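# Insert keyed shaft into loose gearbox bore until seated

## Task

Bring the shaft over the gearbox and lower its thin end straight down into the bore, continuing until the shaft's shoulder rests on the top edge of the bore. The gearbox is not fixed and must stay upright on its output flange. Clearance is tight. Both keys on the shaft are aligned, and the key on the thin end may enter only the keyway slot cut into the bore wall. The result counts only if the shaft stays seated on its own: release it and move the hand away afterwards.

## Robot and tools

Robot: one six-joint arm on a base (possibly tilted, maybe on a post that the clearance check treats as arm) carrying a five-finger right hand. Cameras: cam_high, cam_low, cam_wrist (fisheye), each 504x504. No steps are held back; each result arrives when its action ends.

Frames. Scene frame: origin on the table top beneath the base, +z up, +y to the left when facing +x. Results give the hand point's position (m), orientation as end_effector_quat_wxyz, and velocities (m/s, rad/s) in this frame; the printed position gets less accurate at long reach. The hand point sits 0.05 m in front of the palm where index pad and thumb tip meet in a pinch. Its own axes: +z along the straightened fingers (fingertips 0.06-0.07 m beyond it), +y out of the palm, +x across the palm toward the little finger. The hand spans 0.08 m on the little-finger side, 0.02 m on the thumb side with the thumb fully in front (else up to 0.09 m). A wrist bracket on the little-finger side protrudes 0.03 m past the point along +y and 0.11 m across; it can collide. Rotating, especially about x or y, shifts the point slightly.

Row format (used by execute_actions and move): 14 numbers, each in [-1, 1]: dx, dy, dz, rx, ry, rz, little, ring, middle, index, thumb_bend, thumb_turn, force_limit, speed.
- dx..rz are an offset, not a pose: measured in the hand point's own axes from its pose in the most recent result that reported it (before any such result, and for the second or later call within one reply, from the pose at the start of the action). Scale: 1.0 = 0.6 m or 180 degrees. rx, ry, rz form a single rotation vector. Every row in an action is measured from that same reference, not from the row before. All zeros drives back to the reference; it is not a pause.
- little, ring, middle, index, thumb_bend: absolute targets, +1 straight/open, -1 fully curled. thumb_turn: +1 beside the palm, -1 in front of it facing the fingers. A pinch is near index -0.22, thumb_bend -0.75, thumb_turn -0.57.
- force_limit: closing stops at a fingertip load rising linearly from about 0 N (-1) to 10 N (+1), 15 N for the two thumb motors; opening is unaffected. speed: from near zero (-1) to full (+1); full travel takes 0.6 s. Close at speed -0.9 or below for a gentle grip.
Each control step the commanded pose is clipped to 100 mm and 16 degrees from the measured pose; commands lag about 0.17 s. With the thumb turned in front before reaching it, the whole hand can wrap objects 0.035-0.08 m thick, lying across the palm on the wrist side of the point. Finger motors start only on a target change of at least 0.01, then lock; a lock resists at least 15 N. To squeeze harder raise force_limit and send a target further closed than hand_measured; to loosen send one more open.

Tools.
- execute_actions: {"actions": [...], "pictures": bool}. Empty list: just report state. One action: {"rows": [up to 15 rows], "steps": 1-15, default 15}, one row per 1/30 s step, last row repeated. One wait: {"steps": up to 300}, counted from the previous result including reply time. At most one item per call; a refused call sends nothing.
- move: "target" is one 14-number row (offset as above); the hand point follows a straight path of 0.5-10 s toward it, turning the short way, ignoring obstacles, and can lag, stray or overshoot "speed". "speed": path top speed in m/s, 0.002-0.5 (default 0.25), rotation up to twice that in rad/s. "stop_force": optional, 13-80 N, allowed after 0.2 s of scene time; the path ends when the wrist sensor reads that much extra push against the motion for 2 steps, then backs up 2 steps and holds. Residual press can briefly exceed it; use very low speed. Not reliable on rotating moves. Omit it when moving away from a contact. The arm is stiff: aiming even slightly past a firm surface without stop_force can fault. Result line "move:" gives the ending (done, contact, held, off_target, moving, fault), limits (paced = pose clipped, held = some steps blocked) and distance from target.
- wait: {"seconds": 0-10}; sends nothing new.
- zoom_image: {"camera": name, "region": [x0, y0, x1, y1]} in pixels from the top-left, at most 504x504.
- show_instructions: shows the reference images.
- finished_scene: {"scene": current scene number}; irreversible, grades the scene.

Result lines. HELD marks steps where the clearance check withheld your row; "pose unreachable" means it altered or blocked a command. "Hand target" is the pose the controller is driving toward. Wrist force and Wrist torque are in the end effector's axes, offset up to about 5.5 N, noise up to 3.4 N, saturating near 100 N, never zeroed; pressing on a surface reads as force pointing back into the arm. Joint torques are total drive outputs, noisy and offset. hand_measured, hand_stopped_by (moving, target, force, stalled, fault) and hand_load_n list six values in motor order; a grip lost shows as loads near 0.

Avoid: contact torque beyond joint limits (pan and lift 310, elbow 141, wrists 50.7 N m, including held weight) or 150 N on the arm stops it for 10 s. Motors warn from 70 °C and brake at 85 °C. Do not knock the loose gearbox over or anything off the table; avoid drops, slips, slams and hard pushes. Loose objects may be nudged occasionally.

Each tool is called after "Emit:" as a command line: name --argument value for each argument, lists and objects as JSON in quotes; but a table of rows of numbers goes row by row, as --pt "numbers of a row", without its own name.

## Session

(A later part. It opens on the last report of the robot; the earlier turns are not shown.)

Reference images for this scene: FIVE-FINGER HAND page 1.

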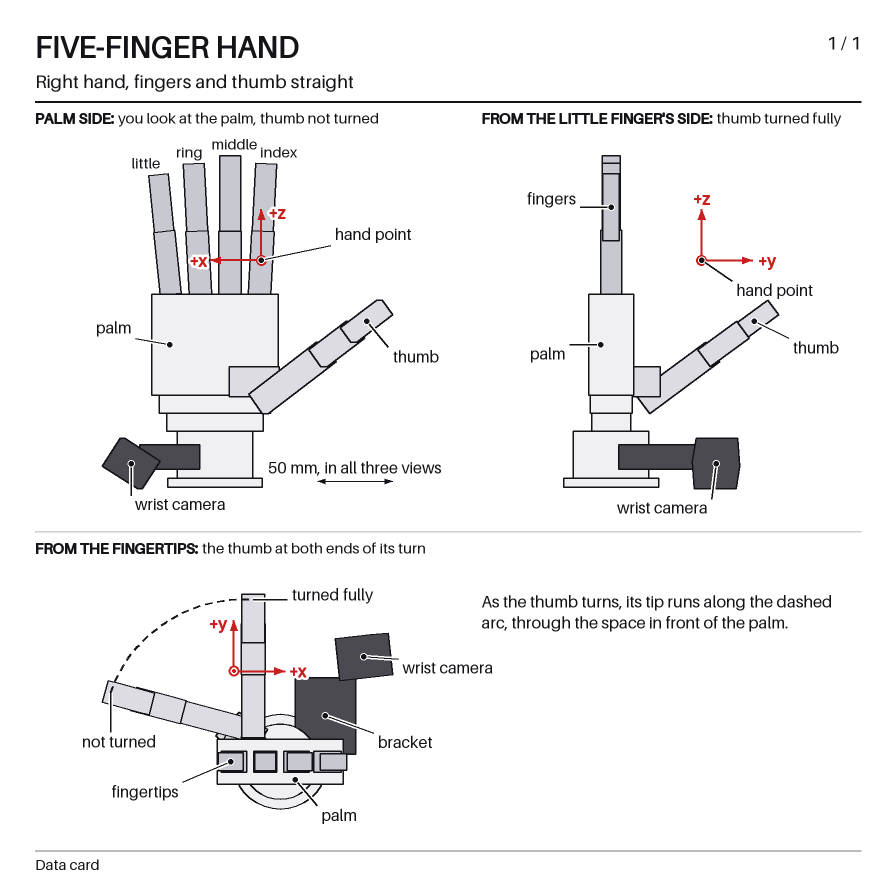

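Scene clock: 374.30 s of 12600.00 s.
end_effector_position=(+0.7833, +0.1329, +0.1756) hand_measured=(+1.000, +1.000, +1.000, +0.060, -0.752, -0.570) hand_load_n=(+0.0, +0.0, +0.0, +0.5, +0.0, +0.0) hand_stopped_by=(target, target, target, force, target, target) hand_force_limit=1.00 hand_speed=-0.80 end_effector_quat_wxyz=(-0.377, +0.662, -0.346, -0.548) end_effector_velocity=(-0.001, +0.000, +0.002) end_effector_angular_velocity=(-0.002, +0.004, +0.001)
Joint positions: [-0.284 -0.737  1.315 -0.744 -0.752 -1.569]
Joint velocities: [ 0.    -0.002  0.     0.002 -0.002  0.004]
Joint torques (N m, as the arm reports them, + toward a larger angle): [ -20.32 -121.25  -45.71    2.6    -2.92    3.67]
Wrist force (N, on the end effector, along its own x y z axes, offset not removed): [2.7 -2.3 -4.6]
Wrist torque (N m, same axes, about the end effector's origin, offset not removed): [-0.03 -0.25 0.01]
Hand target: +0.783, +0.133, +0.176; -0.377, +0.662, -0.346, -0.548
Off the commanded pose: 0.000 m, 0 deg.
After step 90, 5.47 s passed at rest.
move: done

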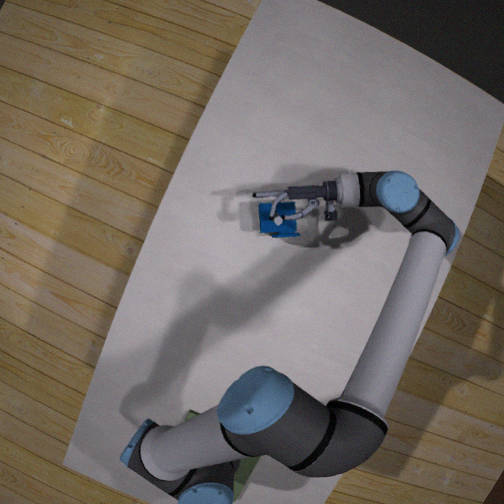

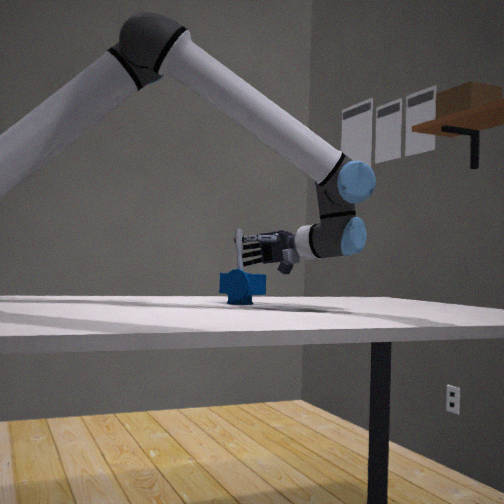

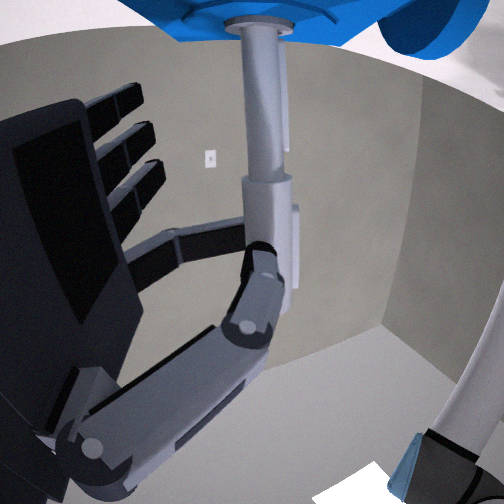

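Emit:
move --target '[0,0,-0.006,0,0,0,1,1,1,0.45,-0.75,-0.57,0.6,-0.3]' --speed 0.005

Emit:
move --target '[0.0195,0.0085,0.0024,0,0,0,1,1,1,0.45,-0.75,-0.57,0.6,-0.3]' --speed 0.008

Emit:
zoom_image --camera "cam_high" --region '[250, 190, 310, 250]'

Scene clock: 392.37 s of 12600.00 s.
end_effector_position=(+0.7849, +0.1299, +0.1760) hand_measured=(+1.000, +1.000, +1.000, +0.450, -0.752, -0.570) hand_load_n=(+0.0, +0.0, +0.0, +0.0, +0.0, +0.0) hand_stopped_by=(target, target, target, target, target, target) hand_force_limit=0.60 hand_speed=-0.30 end_effector_quat_wxyz=(-0.377, +0.662, -0.346, -0.548) end_effector_velocity=(+0.000, -0.001, +0.001) end_effector_angular_velocity=(+0.000, +0.000, +0.001)
Joint positions: [-0.286 -0.735  1.31  -0.74  -0.754 -1.57 ]
Joint velocities: [-0.     0.001 -0.002  0.002 -0.002 -0.001]
Joint torques (N m, as the arm reports them, + toward a larger angle): [-18.04 -82.68 -46.14   3.17  -2.66  -4.29]
Wrist force (N, on the end effector, along its own x y z axes, offset not removed): [-6.2 -1.6 -6.9]
Wrist torque (N m, same axes, about the end effector's origin, offset not removed): [0.29 1.27 -0.58]
Hand target: +0.785, +0.130, +0.176; -0.377, +0.662, -0.346, -0.548
Off the commanded pose: 0.000 m, 0 deg.
After step 90, 14.13 s passed at rest.
move: done

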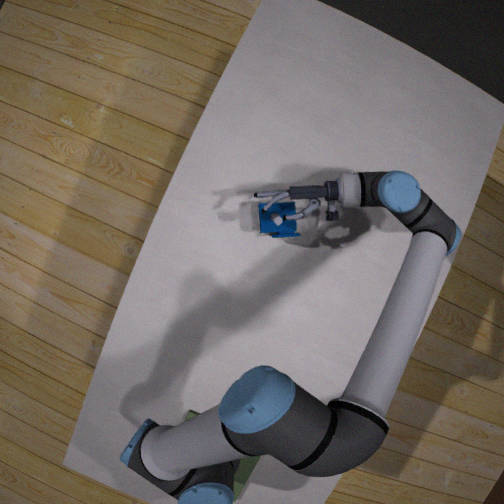

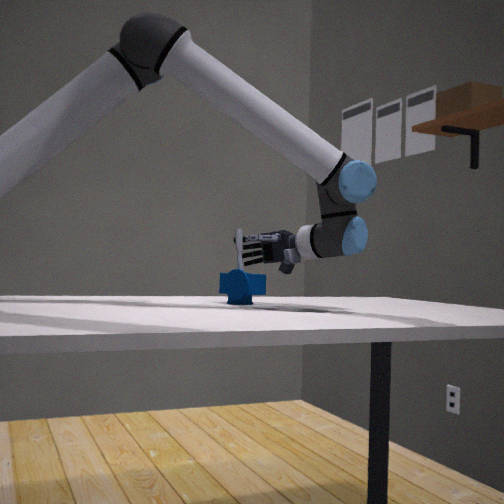

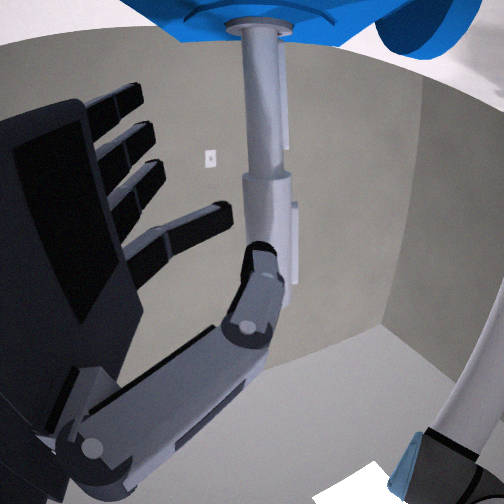

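Scene clock: 394.20 s of 12600.00 s.
end_effector_position=(+0.7817, +0.1282, +0.1639) hand_measured=(+1.000, +1.000, +1.000, +0.450, -0.752, -0.570) hand_load_n=(+0.0, +0.0, +0.0, +0.0, +0.0, +0.0) hand_stopped_by=(target, target, target, target, target, target) hand_force_limit=0.60 hand_speed=-0.30 end_effector_quat_wxyz=(-0.377, +0.662, -0.346, -0.548) end_effector_velocity=(-0.000, -0.001, -0.002) end_effector_angular_velocity=(+0.000, -0.002, -0.000)
Joint positions: [-0.289 -0.728  1.322 -0.758 -0.757 -1.571]
Joint velocities: [-0.001  0.001  0.001 -0.003 -0.001 -0.002]
Joint torques (N m, as the arm reports them, + toward a larger angle): [-18.72 -87.38 -24.12  -1.96  -2.97  -3.7 ]
Wrist force (N, on the end effector, along its own x y z axes, offset not removed): [-1.8 -2.2 -3.6]
Wrist torque (N m, same axes, about the end effector's origin, offset not removed): [0.15 0.24 -0.21]
Hand target: +0.782, +0.128, +0.164; -0.377, +0.662, -0.346, -0.548
Off the commanded pose: 0.000 m, 0 deg.
move: done

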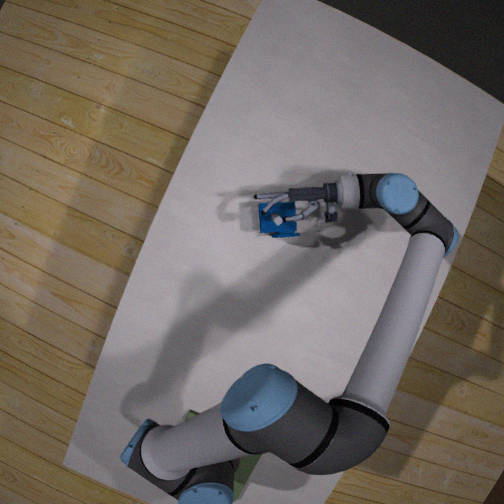

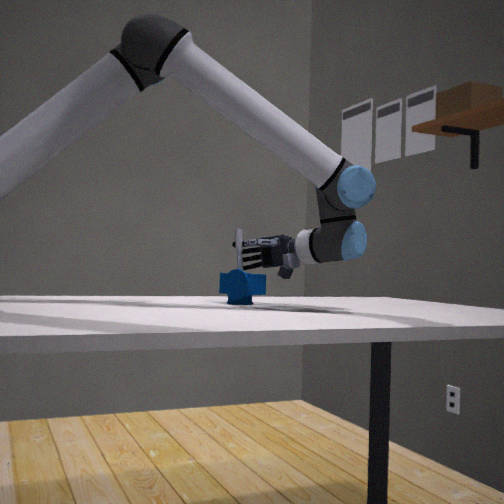

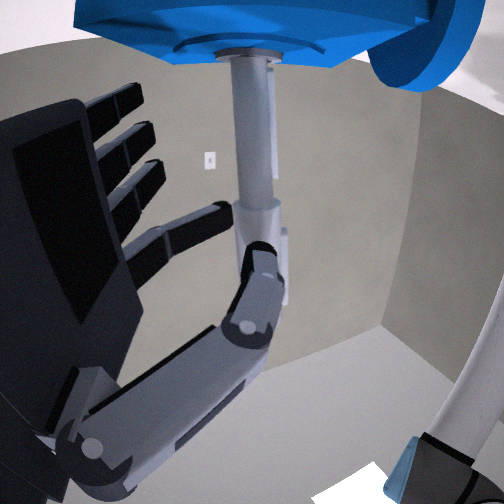

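Region (250, 190, 310, 250) of cam_high's 504x504 image, scaled by 8.400, with more detail than that image has.

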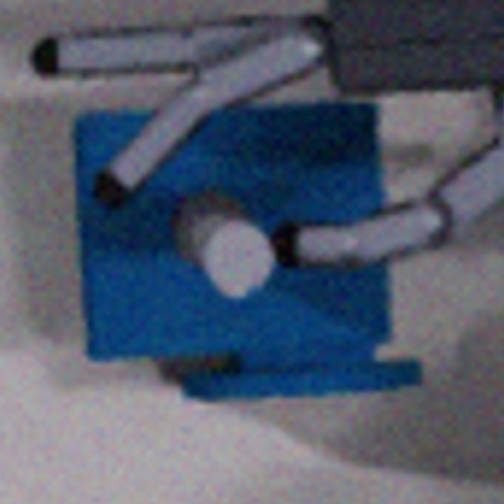

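Emit:
move --target '[0,0,0.005,0,0,0,1,1,1,0.45,-0.75,-0.57,0.6,-0.3]' --speed 0.005

Emit:
execute_actions --actions '[{"rows":[[0,0,0,0,0,0,1,1,1,-0.5,-0.75,-0.57,0.4,-0.7]],"steps":15}]' --pictures false

Emit:
wait --seconds 1.5

Emit:
execute_actions --actions '[{"rows":[[0,0,0,0,0,0,1,1,1,-0.6,-0.75,-0.57,1.0,-0.7]],"steps":12}]'

Emit:
zoom_image --camera "cam_high" --region '[250, 190, 310, 250]'

Scene clock: 399.43 s of 12600.00 s.
end_effector_position=(+0.7804, +0.1307, +0.1636) hand_measured=(+1.000, +1.000, +1.000, +0.450, -0.752, -0.570) hand_load_n=(+0.0, +0.0, +0.0, +0.0, +0.0, +0.0) hand_stopped_by=(target, target, target, target, target, target) hand_force_limit=0.60 hand_speed=-0.30 end_effector_quat_wxyz=(-0.377, +0.662, -0.346, -0.548) end_effector_velocity=(-0.001, +0.002, -0.000) end_effector_angular_velocity=(+0.001, -0.002, +0.000)
Joint positions: [-0.287 -0.73   1.326 -0.761 -0.755 -1.57 ]
Joint velocities: [ 0.002 -0.001  0.002 -0.001  0.001 -0.002]
Joint torques (N m, as the arm reports them, + toward a larger angle): [  15.52 -118.71  -23.15   -1.82    4.32    3.75]
Wrist force (N, on the end effector, along its own x y z axes, offset not removed): [-7.3 0.3 -2.6]
Wrist torque (N m, same axes, about the end effector's origin, offset not removed): [0.20 1.32 -0.40]
Hand target: +0.780, +0.131, +0.164; -0.377, +0.662, -0.346, -0.548
Off the commanded pose: 0.000 m, 0 deg.
After step 90, 1.43 s passed at rest.
move: done

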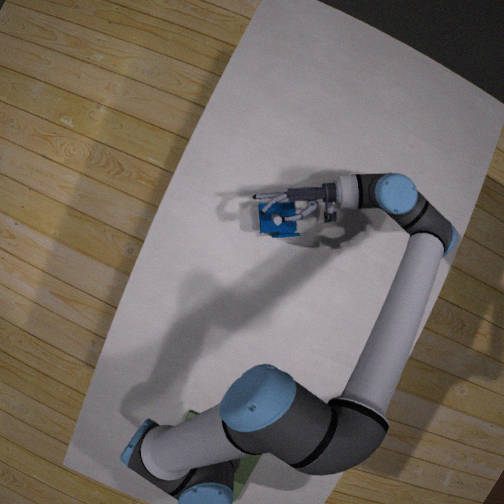

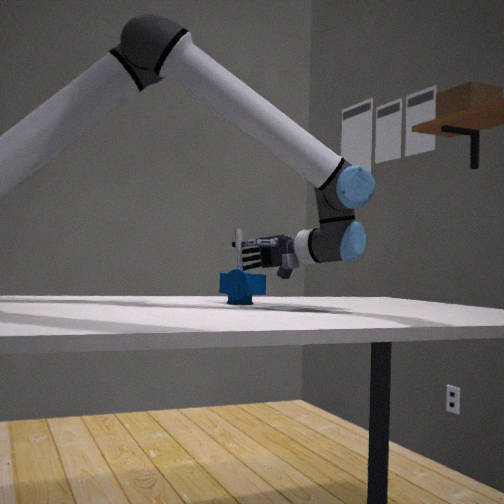

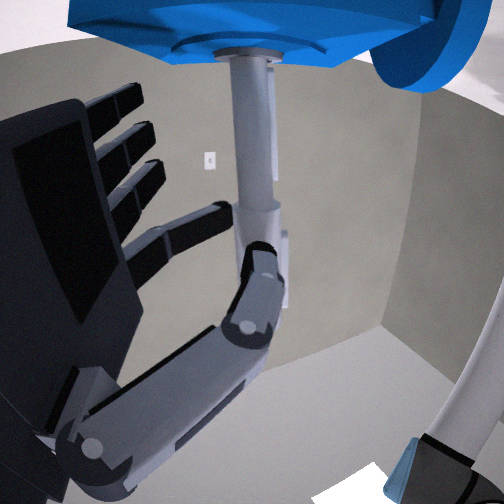

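Scene clock: 399.93 s of 12600.00 s.
end_effector_position=(+0.7804, +0.1307, +0.1636) hand_measured=(+1.000, +1.000, +1.000, +0.252, -0.752, -0.570) hand_load_n=(+0.0, +0.0, +0.0, +0.0, +0.0, +0.0) hand_stopped_by=(target, target, target, moving, target, target) hand_force_limit=0.40 hand_speed=-0.70 end_effector_quat_wxyz=(-0.377, +0.662, -0.346, -0.548) end_effector_velocity=(+0.000, +0.000, +0.000) end_effector_angular_velocity=(-0.001, -0.000, +0.000)
Joint positions: [-0.287 -0.73   1.326 -0.761 -0.755 -1.57 ]
Joint velocities: [ 0.    -0.    -0.001 -0.    -0.     0.001]
Joint torques (N m, as the arm reports them, + toward a larger angle): [   4.64 -113.57  -33.73   -0.25    1.44    2.86]
Wrist force (N, on the end effector, along its own x y z axes, offset not removed): [-0.4 -3.2 1.7]
Wrist torque (N m, same axes, about the end effector's origin, offset not removed): [-0.34 0.09 -0.27]
Hand target: +0.780, +0.131, +0.164; -0.377, +0.662, -0.346, -0.548
Off the commanded pose: 0.000 m, 0 deg.
Steps of this call (steps 1 to 15: all 15 steps of this action). Readings (end_effector_position | what the end effector reports):
1: (+0.7804, +0.1307, +0.1636) | hand_measured=(+1.000, +1.000, +1.000, +0.450, -0.752, -0.570) hand_load_n=(+0.0, +0.0, +0.0, +0.0, +0.0, +0.0) hand_stopped_by=(target, target, target, moving, target, target) hand_force_limit=0.40 hand_speed=-0.70
2: (+0.7804, +0.1307, +0.1636) | hand_measured=(+1.000, +1.000, +1.000, +0.450, -0.752, -0.570) hand_load_n=(+0.0, +0.0, +0.0, +0.0, +0.0, +0.0) hand_stopped_by=(target, target, target, moving, target, target) hand_force_limit=0.40 hand_speed=-0.70
4: (+0.7804, +0.1307, +0.1636) | hand_measured=(+1.000, +1.000, +1.000, +0.434, -0.752, -0.570) hand_load_n=(+0.0, +0.0, +0.0, +0.0, +0.0, +0.0) hand_stopped_by=(target, target, target, moving, target, target) hand_force_limit=0.40 hand_speed=-0.70
8: (+0.7804, +0.1307, +0.1636) | hand_measured=(+1.000, +1.000, +1.000, +0.368, -0.752, -0.570) hand_load_n=(+0.0, +0.0, +0.0, +0.0, +0.0, +0.0) hand_stopped_by=(target, target, target, moving, target, target) hand_force_limit=0.40 hand_speed=-0.70
15: the state above

Scene clock: 401.43 s of 12600.00 s.
end_effector_position=(+0.7804, +0.1307, +0.1636) hand_measured=(+1.000, +1.000, +1.000, +0.070, -0.752, -0.570) hand_load_n=(+0.0, +0.0, +0.0, +8.0, +1.5, -1.0) hand_stopped_by=(target, target, target, force, target, target) hand_force_limit=0.40 hand_speed=-0.70 end_effector_quat_wxyz=(-0.377, +0.662, -0.346, -0.548) end_effector_velocity=(-0.000, +0.000, +0.001) end_effector_angular_velocity=(-0.001, +0.000, +0.002)
Joint positions: [-0.287 -0.73   1.326 -0.761 -0.755 -1.57 ]
Joint velocities: [ 0.001 -0.001  0.     0.    -0.001  0.001]
Joint torques (N m, as the arm reports them, + toward a larger angle): [-20.41 -90.63 -45.99   2.4   -2.53   1.07]
Wrist force (N, on the end effector, along its own x y z axes, offset not removed): [-3.9 -3.7 -4.2]
Wrist torque (N m, same axes, about the end effector's origin, offset not removed): [-0.10 0.54 -0.38]
Hand target: +0.780, +0.131, +0.164; -0.377, +0.662, -0.346, -0.548
Off the commanded pose: 0.000 m, 0 deg.
Steps of this call (steps 1 to 45: nothing new was sent). Readings (end_effector_position | what the end effector reports):
1: (+0.7804, +0.1307, +0.1636) | hand_measured=(+1.000, +1.000, +1.000, +0.234, -0.752, -0.570) hand_load_n=(+0.0, +0.0, +0.0, +0.0, +0.0, +0.0) hand_stopped_by=(target, target, target, moving, target, target) hand_force_limit=0.40 hand_speed=-0.70
2: (+0.7804, +0.1307, +0.1636) | hand_measured=(+1.000, +1.000, +1.000, +0.218, -0.752, -0.570) hand_load_n=(+0.0, +0.0, +0.0, +0.0, +0.0, +0.0) hand_stopped_by=(target, target, target, moving, target, target) hand_force_limit=0.40 hand_speed=-0.70
4: (+0.7804, +0.1307, +0.1636) | hand_measured=(+1.000, +1.000, +1.000, +0.184, -0.752, -0.570) hand_load_n=(+0.0, +0.0, +0.0, +0.0, +0.0, +0.0) hand_stopped_by=(target, target, target, moving, target, target) hand_force_limit=0.40 hand_speed=-0.70
8: (+0.7804, +0.1307, +0.1636) | hand_measured=(+1.000, +1.000, +1.000, +0.118, -0.752, -0.570) hand_load_n=(+0.0, +0.0, +0.0, +0.0, +0.0, +0.0) hand_stopped_by=(target, target, target, moving, target, target) hand_force_limit=0.40 hand_speed=-0.70
45: the state above

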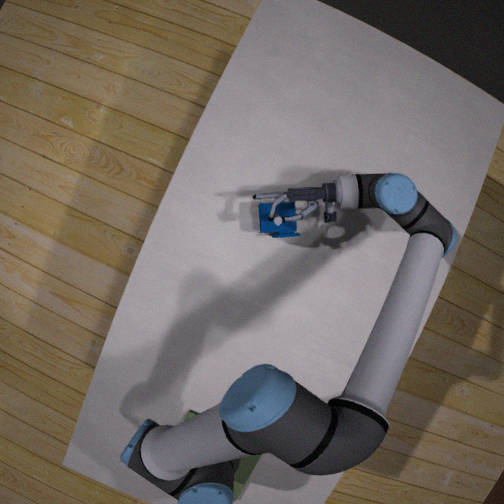

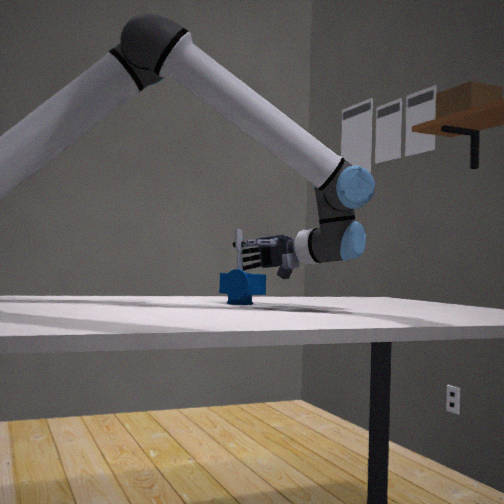

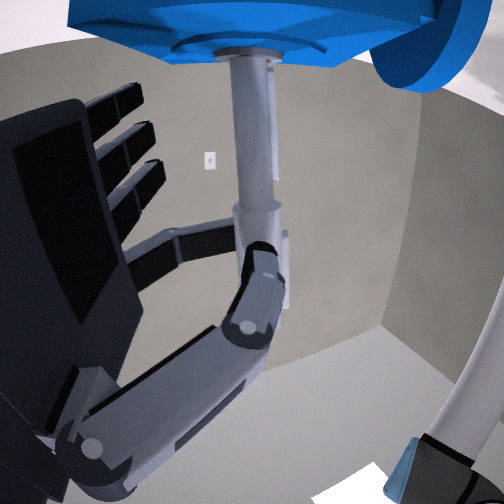

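Scene clock: 401.83 s of 12600.00 s.
end_effector_position=(+0.7804, +0.1307, +0.1636) hand_measured=(+1.000, +1.000, +1.000, +0.064, -0.750, -0.570) hand_load_n=(+0.0, +0.0, +0.0, +11.0, +2.0, -1.0) hand_stopped_by=(target, target, target, force, target, target) hand_force_limit=1.00 hand_speed=-0.70 end_effector_quat_wxyz=(-0.377, +0.662, -0.346, -0.548) end_effector_velocity=(+0.000, +0.000, +0.001) end_effector_angular_velocity=(-0.001, +0.001, +0.000)
Joint positions: [-0.287 -0.73   1.326 -0.761 -0.755 -1.57 ]
Joint velocities: [ 0.    -0.001 -0.     0.001 -0.     0.001]
Joint torques (N m, as the arm reports them, + toward a larger angle): [-17.87 -91.21 -45.78   2.58  -2.77   0.73]
Wrist force (N, on the end effector, along its own x y z axes, offset not removed): [-6.2 3.6 -2.4]
Wrist torque (N m, same axes, about the end effector's origin, offset not removed): [0.91 1.04 -0.06]
Hand target: +0.780, +0.131, +0.164; -0.377, +0.662, -0.346, -0.548
Off the commanded pose: 0.000 m, 0 deg.
Steps of this call (steps 1 to 12: all 12 steps of this action). Readings (end_effector_position | what the end effector reports):
1: (+0.7804, +0.1307, +0.1636) | hand_measured=(+1.000, +1.000, +1.000, +0.070, -0.752, -0.570) hand_load_n=(+0.0, +0.0, +0.0, +8.0, +1.5, -1.0) hand_stopped_by=(target, target, target, moving, target, target) hand_force_limit=1.00 hand_speed=-0.70
2: (+0.7804, +0.1307, +0.1636) | hand_measured=(+1.000, +1.000, +1.000, +0.070, -0.752, -0.570) hand_load_n=(+0.0, +0.0, +0.0, +8.0, +1.5, -1.0) hand_stopped_by=(target, target, target, moving, target, target) hand_force_limit=1.00 hand_speed=-0.70
4: (+0.7804, +0.1307, +0.1636) | hand_measured=(+1.000, +1.000, +1.000, +0.062, -0.750, -0.570) hand_load_n=(+0.0, +0.0, +0.0, +11.5, +2.0, -1.0) hand_stopped_by=(target, target, target, force, target, target) hand_force_limit=1.00 hand_speed=-0.70
8: (+0.7804, +0.1307, +0.1636) | hand_measured=(+1.000, +1.000, +1.000, +0.064, -0.750, -0.570) hand_load_n=(+0.0, +0.0, +0.0, +11.0, +2.0, -1.0) hand_stopped_by=(target, target, target, force, target, target) hand_force_limit=1.00 hand_speed=-0.70
12: the state above

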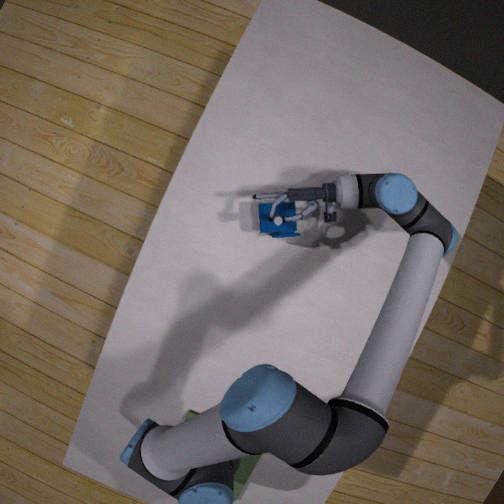

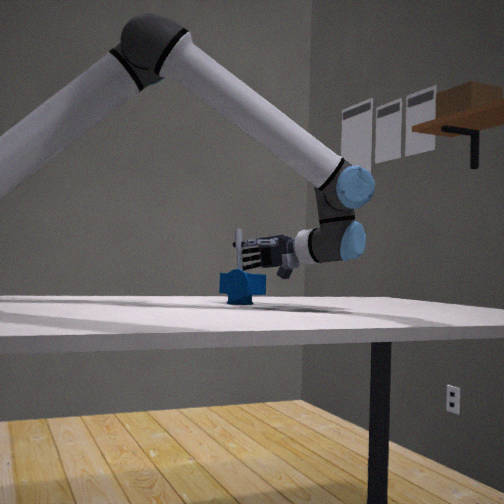

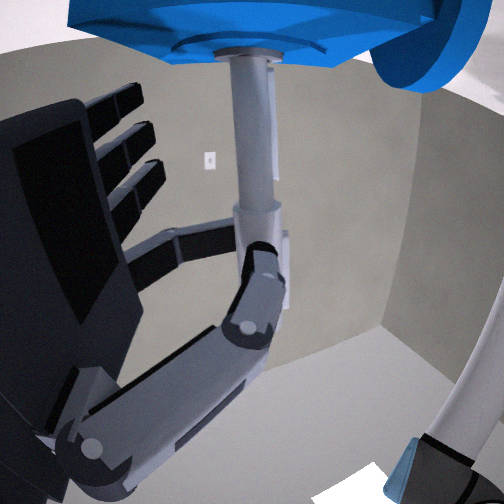

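Region (250, 190, 310, 250) of cam_high's 504x504 image, scaled by 8.400, with more detail than that image has.

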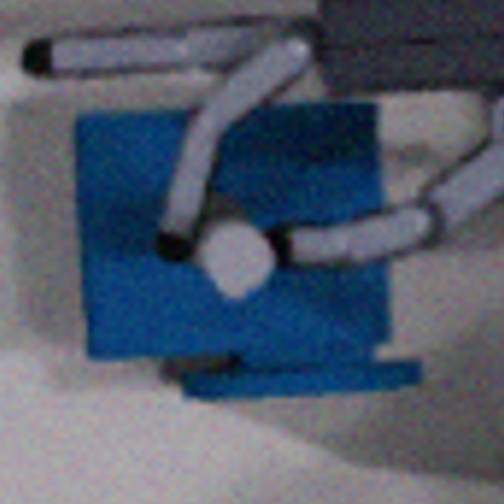

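Emit:
move --target '[-0.001,-0.0091,0,0,0,0.0222,1,1,1,-0.6,-0.75,-0.57,1.0,-0.7]' --speed 0.004

Emit:
zoom_image --camera "cam_high" --region '[250, 190, 310, 250]'

Emit:
zoom_image --camera "cam_low" --region '[210, 220, 280, 290]'

Scene clock: 414.90 s of 12600.00 s.
end_effector_position=(+0.7850, +0.1333, +0.1649) hand_measured=(+1.000, +1.000, +1.000, +0.064, -0.750, -0.570) hand_load_n=(+0.0, +0.0, +0.0, +10.5, +3.5, -1.5) hand_stopped_by=(target, target, target, force, target, target) hand_force_limit=1.00 hand_speed=-0.70 end_effector_quat_wxyz=(-0.357, +0.649, -0.369, -0.561) end_effector_velocity=(-0.000, +0.000, -0.001) end_effector_angular_velocity=(-0.000, +0.003, +0.001)
Joint positions: [-0.284 -0.722  1.318 -0.761 -0.752 -1.5  ]
Joint velocities: [ 0.     0.002  0.    -0.    -0.     0.001]
Joint torques (N m, as the arm reports them, + toward a larger angle): [ 15.28 -88.89 -47.52   2.94   3.71   4.03]
Wrist force (N, on the end effector, along its own x y z axes, offset not removed): [-7.1 1.5 4.0]
Wrist torque (N m, same axes, about the end effector's origin, offset not removed): [0.15 1.27 -0.58]
Hand target: +0.785, +0.133, +0.165; -0.357, +0.649, -0.369, -0.561
Off the commanded pose: 0.000 m, 0 deg.
After step 90, 1.13 s passed at rest.
move: done

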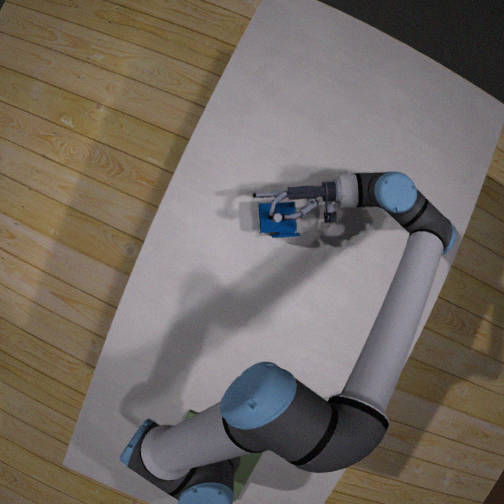

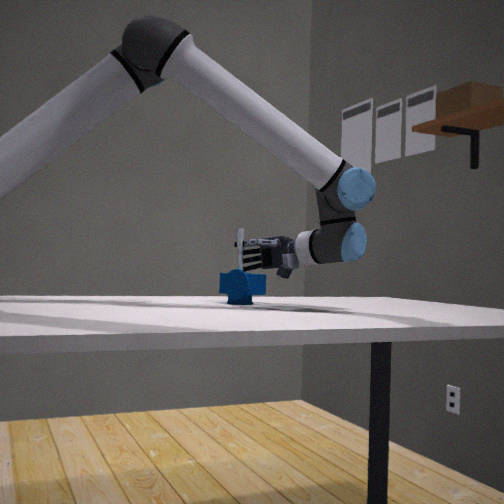

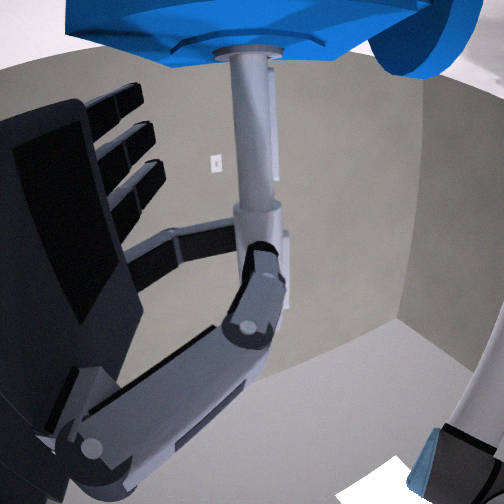

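Region (250, 190, 310, 250) of cam_high's 504x504 image, scaled by 8.400, with more detail than that image has.

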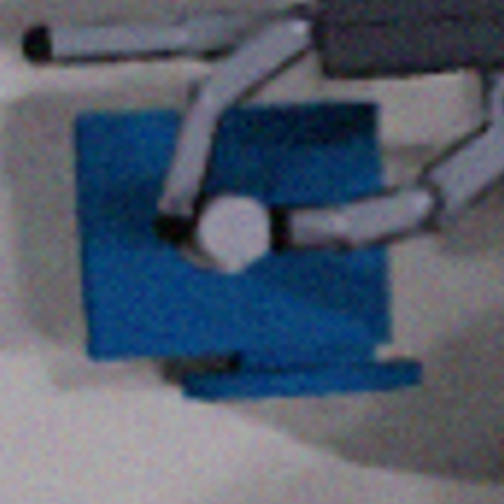

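Region (210, 220, 280, 290) of cam_low's 504x504 image, scaled by 7.200, with more detail than that image has.

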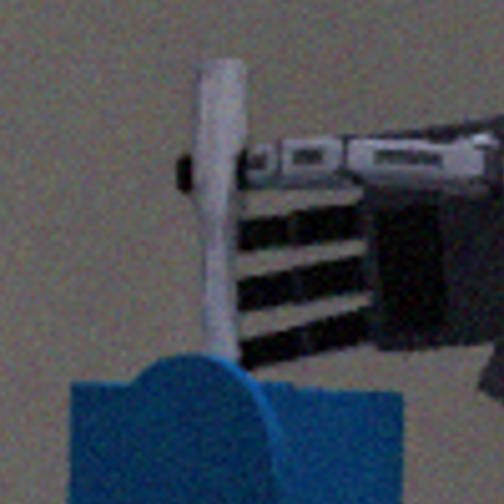

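Emit:
move --target '[0,0.0026,0.0004,0.0496,0.0025,0.0057,1,1,1,-0.6,-0.75,-0.57,1.0,-0.7]' --speed 0.02

Emit:
zoom_image --camera "cam_high" --region '[250, 190, 310, 250]'

Emit:
zoom_image --camera "cam_wrist" --region '[200, 20, 320, 100]'

Scene clock: 431.37 s of 12600.00 s.
end_effector_position=(+0.7835, +0.1328, +0.1648) hand_measured=(+1.000, +1.000, +1.000, +0.064, -0.750, -0.570) hand_load_n=(+0.0, +0.0, +0.0, +11.0, +3.0, -1.5) hand_stopped_by=(target, target, target, force, target, target) hand_force_limit=1.00 hand_speed=-0.70 end_effector_quat_wxyz=(-0.400, +0.619, -0.419, -0.531) end_effector_velocity=(-0.000, +0.000, -0.001) end_effector_angular_velocity=(-0.000, +0.002, -0.009)
Joint positions: [-0.322 -0.772  1.417 -0.836 -0.636 -1.467]
Joint velocities: [-0.002 -0.002  0.006 -0.005  0.007  0.004]
Joint torques (N m, as the arm reports them, + toward a larger angle): [ -23.13 -115.52  -24.17   -1.98    3.35    3.34]
Wrist force (N, on the end effector, along its own x y z axes, offset not removed): [-2.8 -7.7 2.5]
Wrist torque (N m, same axes, about the end effector's origin, offset not removed): [-1.17 0.37 -0.71]
Hand target: +0.784, +0.133, +0.165; -0.400, +0.618, -0.419, -0.531
Off the commanded pose: 0.000 m, 0 deg.
After step 90, 9.30 s passed at rest.
move: done

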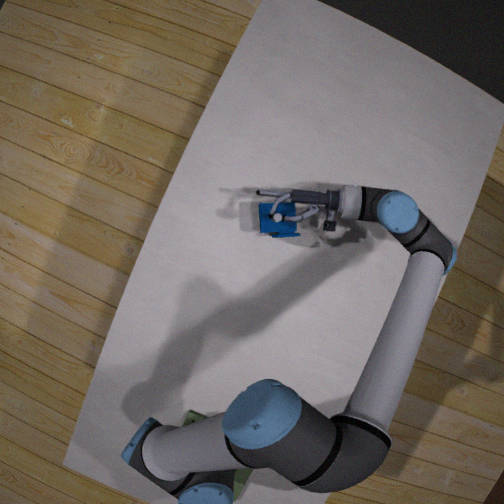

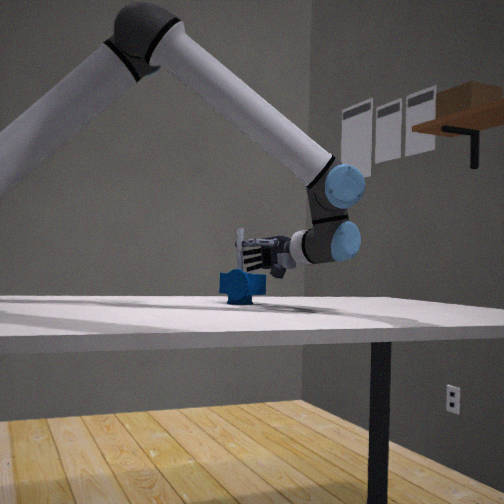

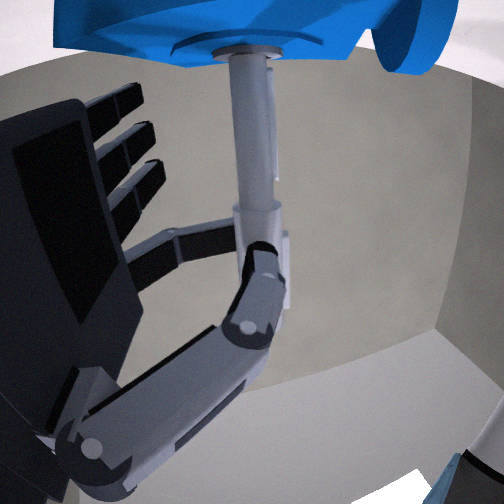

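Region (250, 190, 310, 250) of cam_high's 504x504 image, scaled by 8.400, with more detail than that image has.

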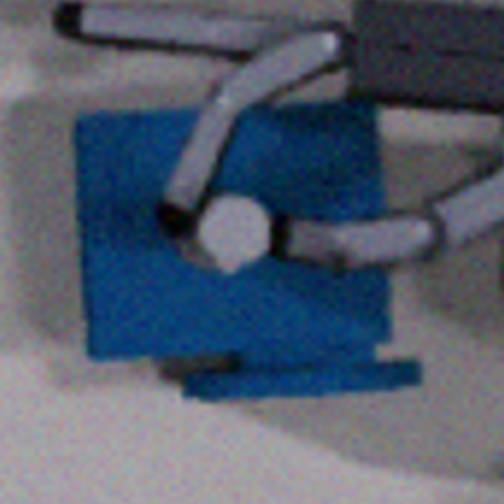

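Region (200, 20, 320, 100) of cam_wrist's 504x504 image, scaled by 4.200, with more detail than that image has.

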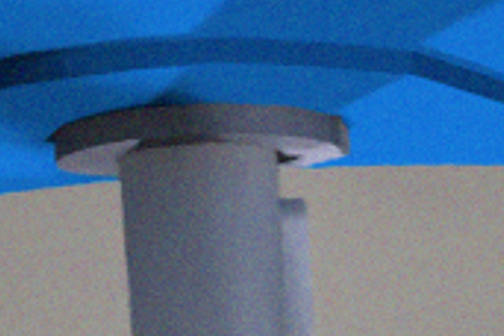

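Emit:
move --target '[0,0.0033,0.0005,0.066,0.0033,0.0077,1,1,1,-0.6,-0.75,-0.57,1.0,-0.7]' --speed 0.03

Emit:
zoom_image --camera "cam_high" --region '[250, 190, 310, 250]'

Emit:
zoom_image --camera "cam_wrist" --region '[200, 20, 320, 100]'

Scene clock: 442.67 s of 12600.00 s.
end_effector_position=(+0.7816, +0.1325, +0.1646) hand_measured=(+1.000, +1.000, +1.000, +0.064, -0.750, -0.570) hand_load_n=(+0.0, +0.0, +0.0, +11.0, +3.0, -2.5) hand_stopped_by=(target, target, target, force, target, target) hand_force_limit=1.00 hand_speed=-0.70 end_effector_quat_wxyz=(-0.453, +0.572, -0.480, -0.487) end_effector_velocity=(+0.000, -0.000, +0.001) end_effector_angular_velocity=(-0.002, -0.000, -0.014)
Joint positions: [-0.367 -0.843  1.56  -0.965 -0.478 -1.399]
Joint velocities: [-0.003 -0.006  0.01  -0.013  0.01   0.009]
Joint torques (N m, as the arm reports them, + toward a larger angle): [ -21.39 -111.15  -24.01   -1.71    3.81    4.2 ]
Wrist force (N, on the end effector, along its own x y z axes, offset not removed): [2.5 0.4 -6.3]
Wrist torque (N m, same axes, about the end effector's origin, offset not removed): [0.66 0.14 -0.17]
Hand target: +0.782, +0.133, +0.165; -0.453, +0.572, -0.481, -0.486
Off the commanded pose: 0.000 m, 0 deg.
After step 90, 4.60 s passed at rest.
move: done

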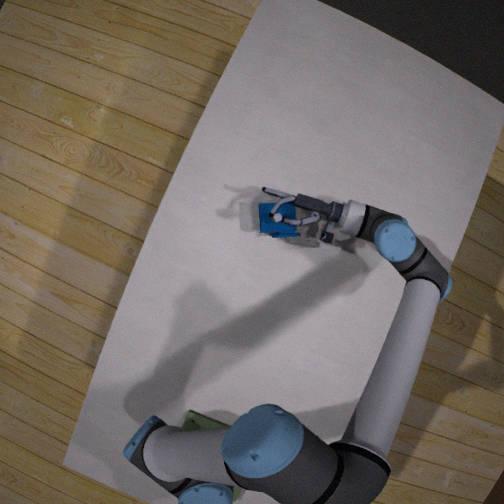

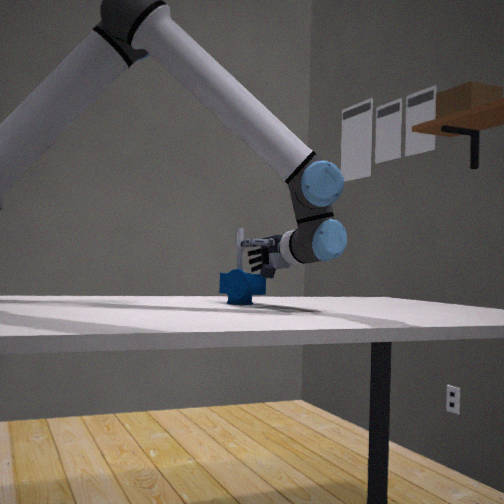

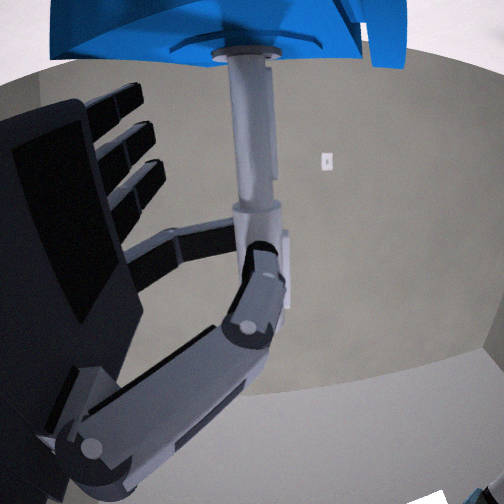

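Region (250, 190, 310, 250) of cam_high's 504x504 image, scaled by 8.400, with more detail than that image has.

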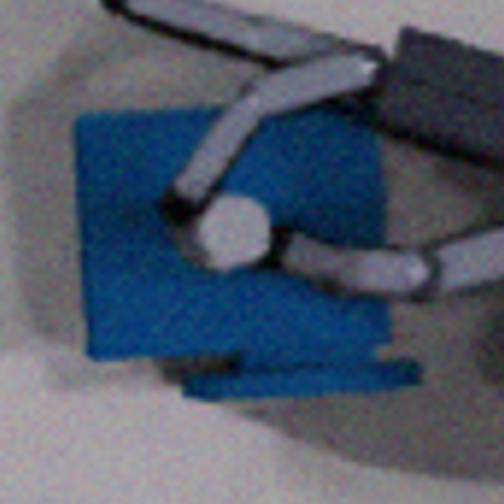

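Region (200, 20, 320, 100) of cam_wrist's 504x504 image, scaled by 4.200, with more detail than that image has.

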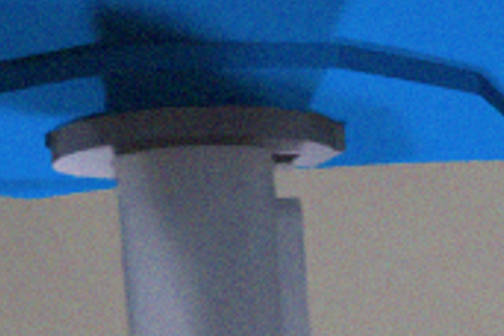

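Emit:
execute_actions --actions '[{"rows":[[0,0,0,0,0,0,1,1,1,0.11,-0.75,-0.57,1.0,-0.8]],"steps":15}]'

Emit:
zoom_image --camera "cam_wrist" --region '[200, 20, 320, 100]'

Scene clock: 450.37 s of 12600.00 s.
end_effector_position=(+0.7816, +0.1325, +0.1647) hand_measured=(+1.000, +1.000, +1.000, +0.110, -0.752, -0.570) hand_load_n=(+0.0, +0.0, +0.0, +0.0, +0.0, +0.0) hand_stopped_by=(target, target, target, target, target, target) hand_force_limit=1.00 hand_speed=-0.80 end_effector_quat_wxyz=(-0.453, +0.572, -0.480, -0.487) end_effector_velocity=(-0.000, +0.000, -0.001) end_effector_angular_velocity=(-0.000, -0.000, +0.002)
Joint positions: [-0.367 -0.843  1.56  -0.965 -0.478 -1.399]
Joint velocities: [ 0.     0.001 -0.    -0.001 -0.001 -0.   ]
Joint torques (N m, as the arm reports them, + toward a larger angle): [ 12.99 -74.88 -45.01   2.03  -2.63  -3.36]
Wrist force (N, on the end effector, along its own x y z axes, offset not removed): [1.4 -2.6 -7.3]
Wrist torque (N m, same axes, about the end effector's origin, offset not removed): [-0.15 0.15 -0.23]
Hand target: +0.782, +0.133, +0.165; -0.453, +0.572, -0.480, -0.487
Off the commanded pose: 0.000 m, 0 deg.
Steps of this call (steps 1 to 90: nothing new was sent; then 4.20 s passed at rest; steps 91 to 105: all 15 steps of this action). Readings (end_effector_position | what the end effector reports):
91: (+0.7815, +0.1325, +0.1646) | hand_measured=(+1.000, +1.000, +1.000, +0.064, -0.750, -0.570) hand_load_n=(+0.0, +0.0, +0.0, +11.0, +3.0, -2.5) hand_stopped_by=(target, target, target, moving, target, target) hand_force_limit=1.00 hand_speed=-0.80
92: (+0.7815, +0.1325, +0.1646) | hand_measured=(+1.000, +1.000, +1.000, +0.064, -0.750, -0.570) hand_load_n=(+0.0, +0.0, +0.0, +11.0, +3.0, -2.5) hand_stopped_by=(target, target, target, moving, target, target) hand_force_limit=1.00 hand_speed=-0.80
94: (+0.7815, +0.1325, +0.1647) | hand_measured=(+1.000, +1.000, +1.000, +0.072, -0.750, -0.570) hand_load_n=(+0.0, +0.0, +0.0, +7.0, +2.0, -2.0) hand_stopped_by=(target, target, target, moving, target, target) hand_force_limit=1.00 hand_speed=-0.80
98: (+0.7816, +0.1324, +0.1647) | hand_measured=(+1.000, +1.000, +1.000, +0.110, -0.752, -0.570) hand_load_n=(+0.0, +0.0, +0.0, +0.0, +0.0, +0.0) hand_stopped_by=(target, target, target, moving, target, target) hand_force_limit=1.00 hand_speed=-0.80
105: the state above

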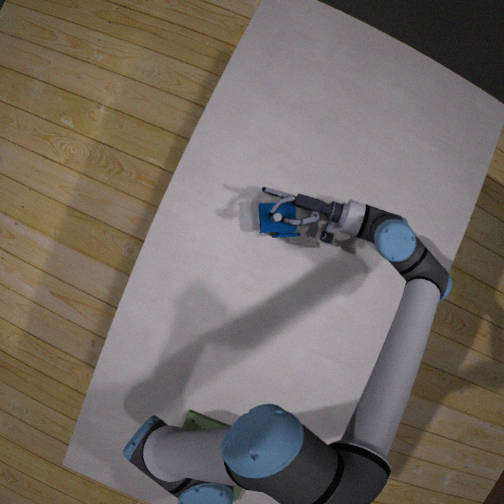

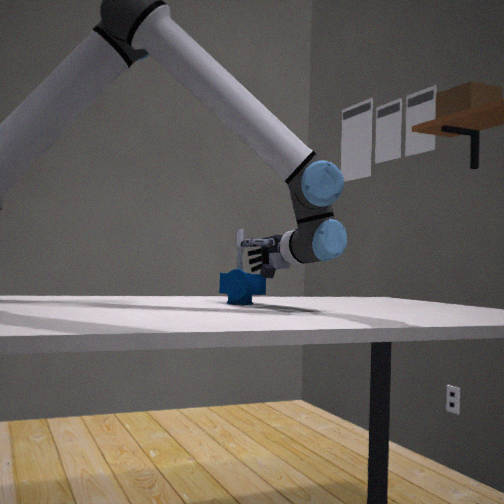

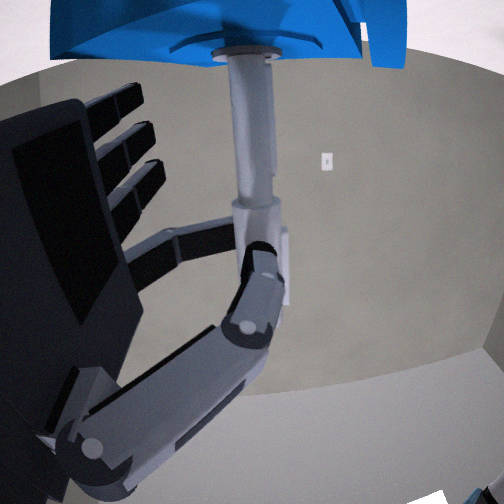

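Region (200, 20, 320, 100) of cam_wrist's 504x504 image, scaled by 4.200, with more detail than that image has.

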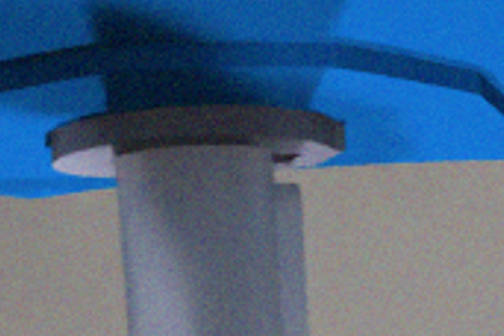

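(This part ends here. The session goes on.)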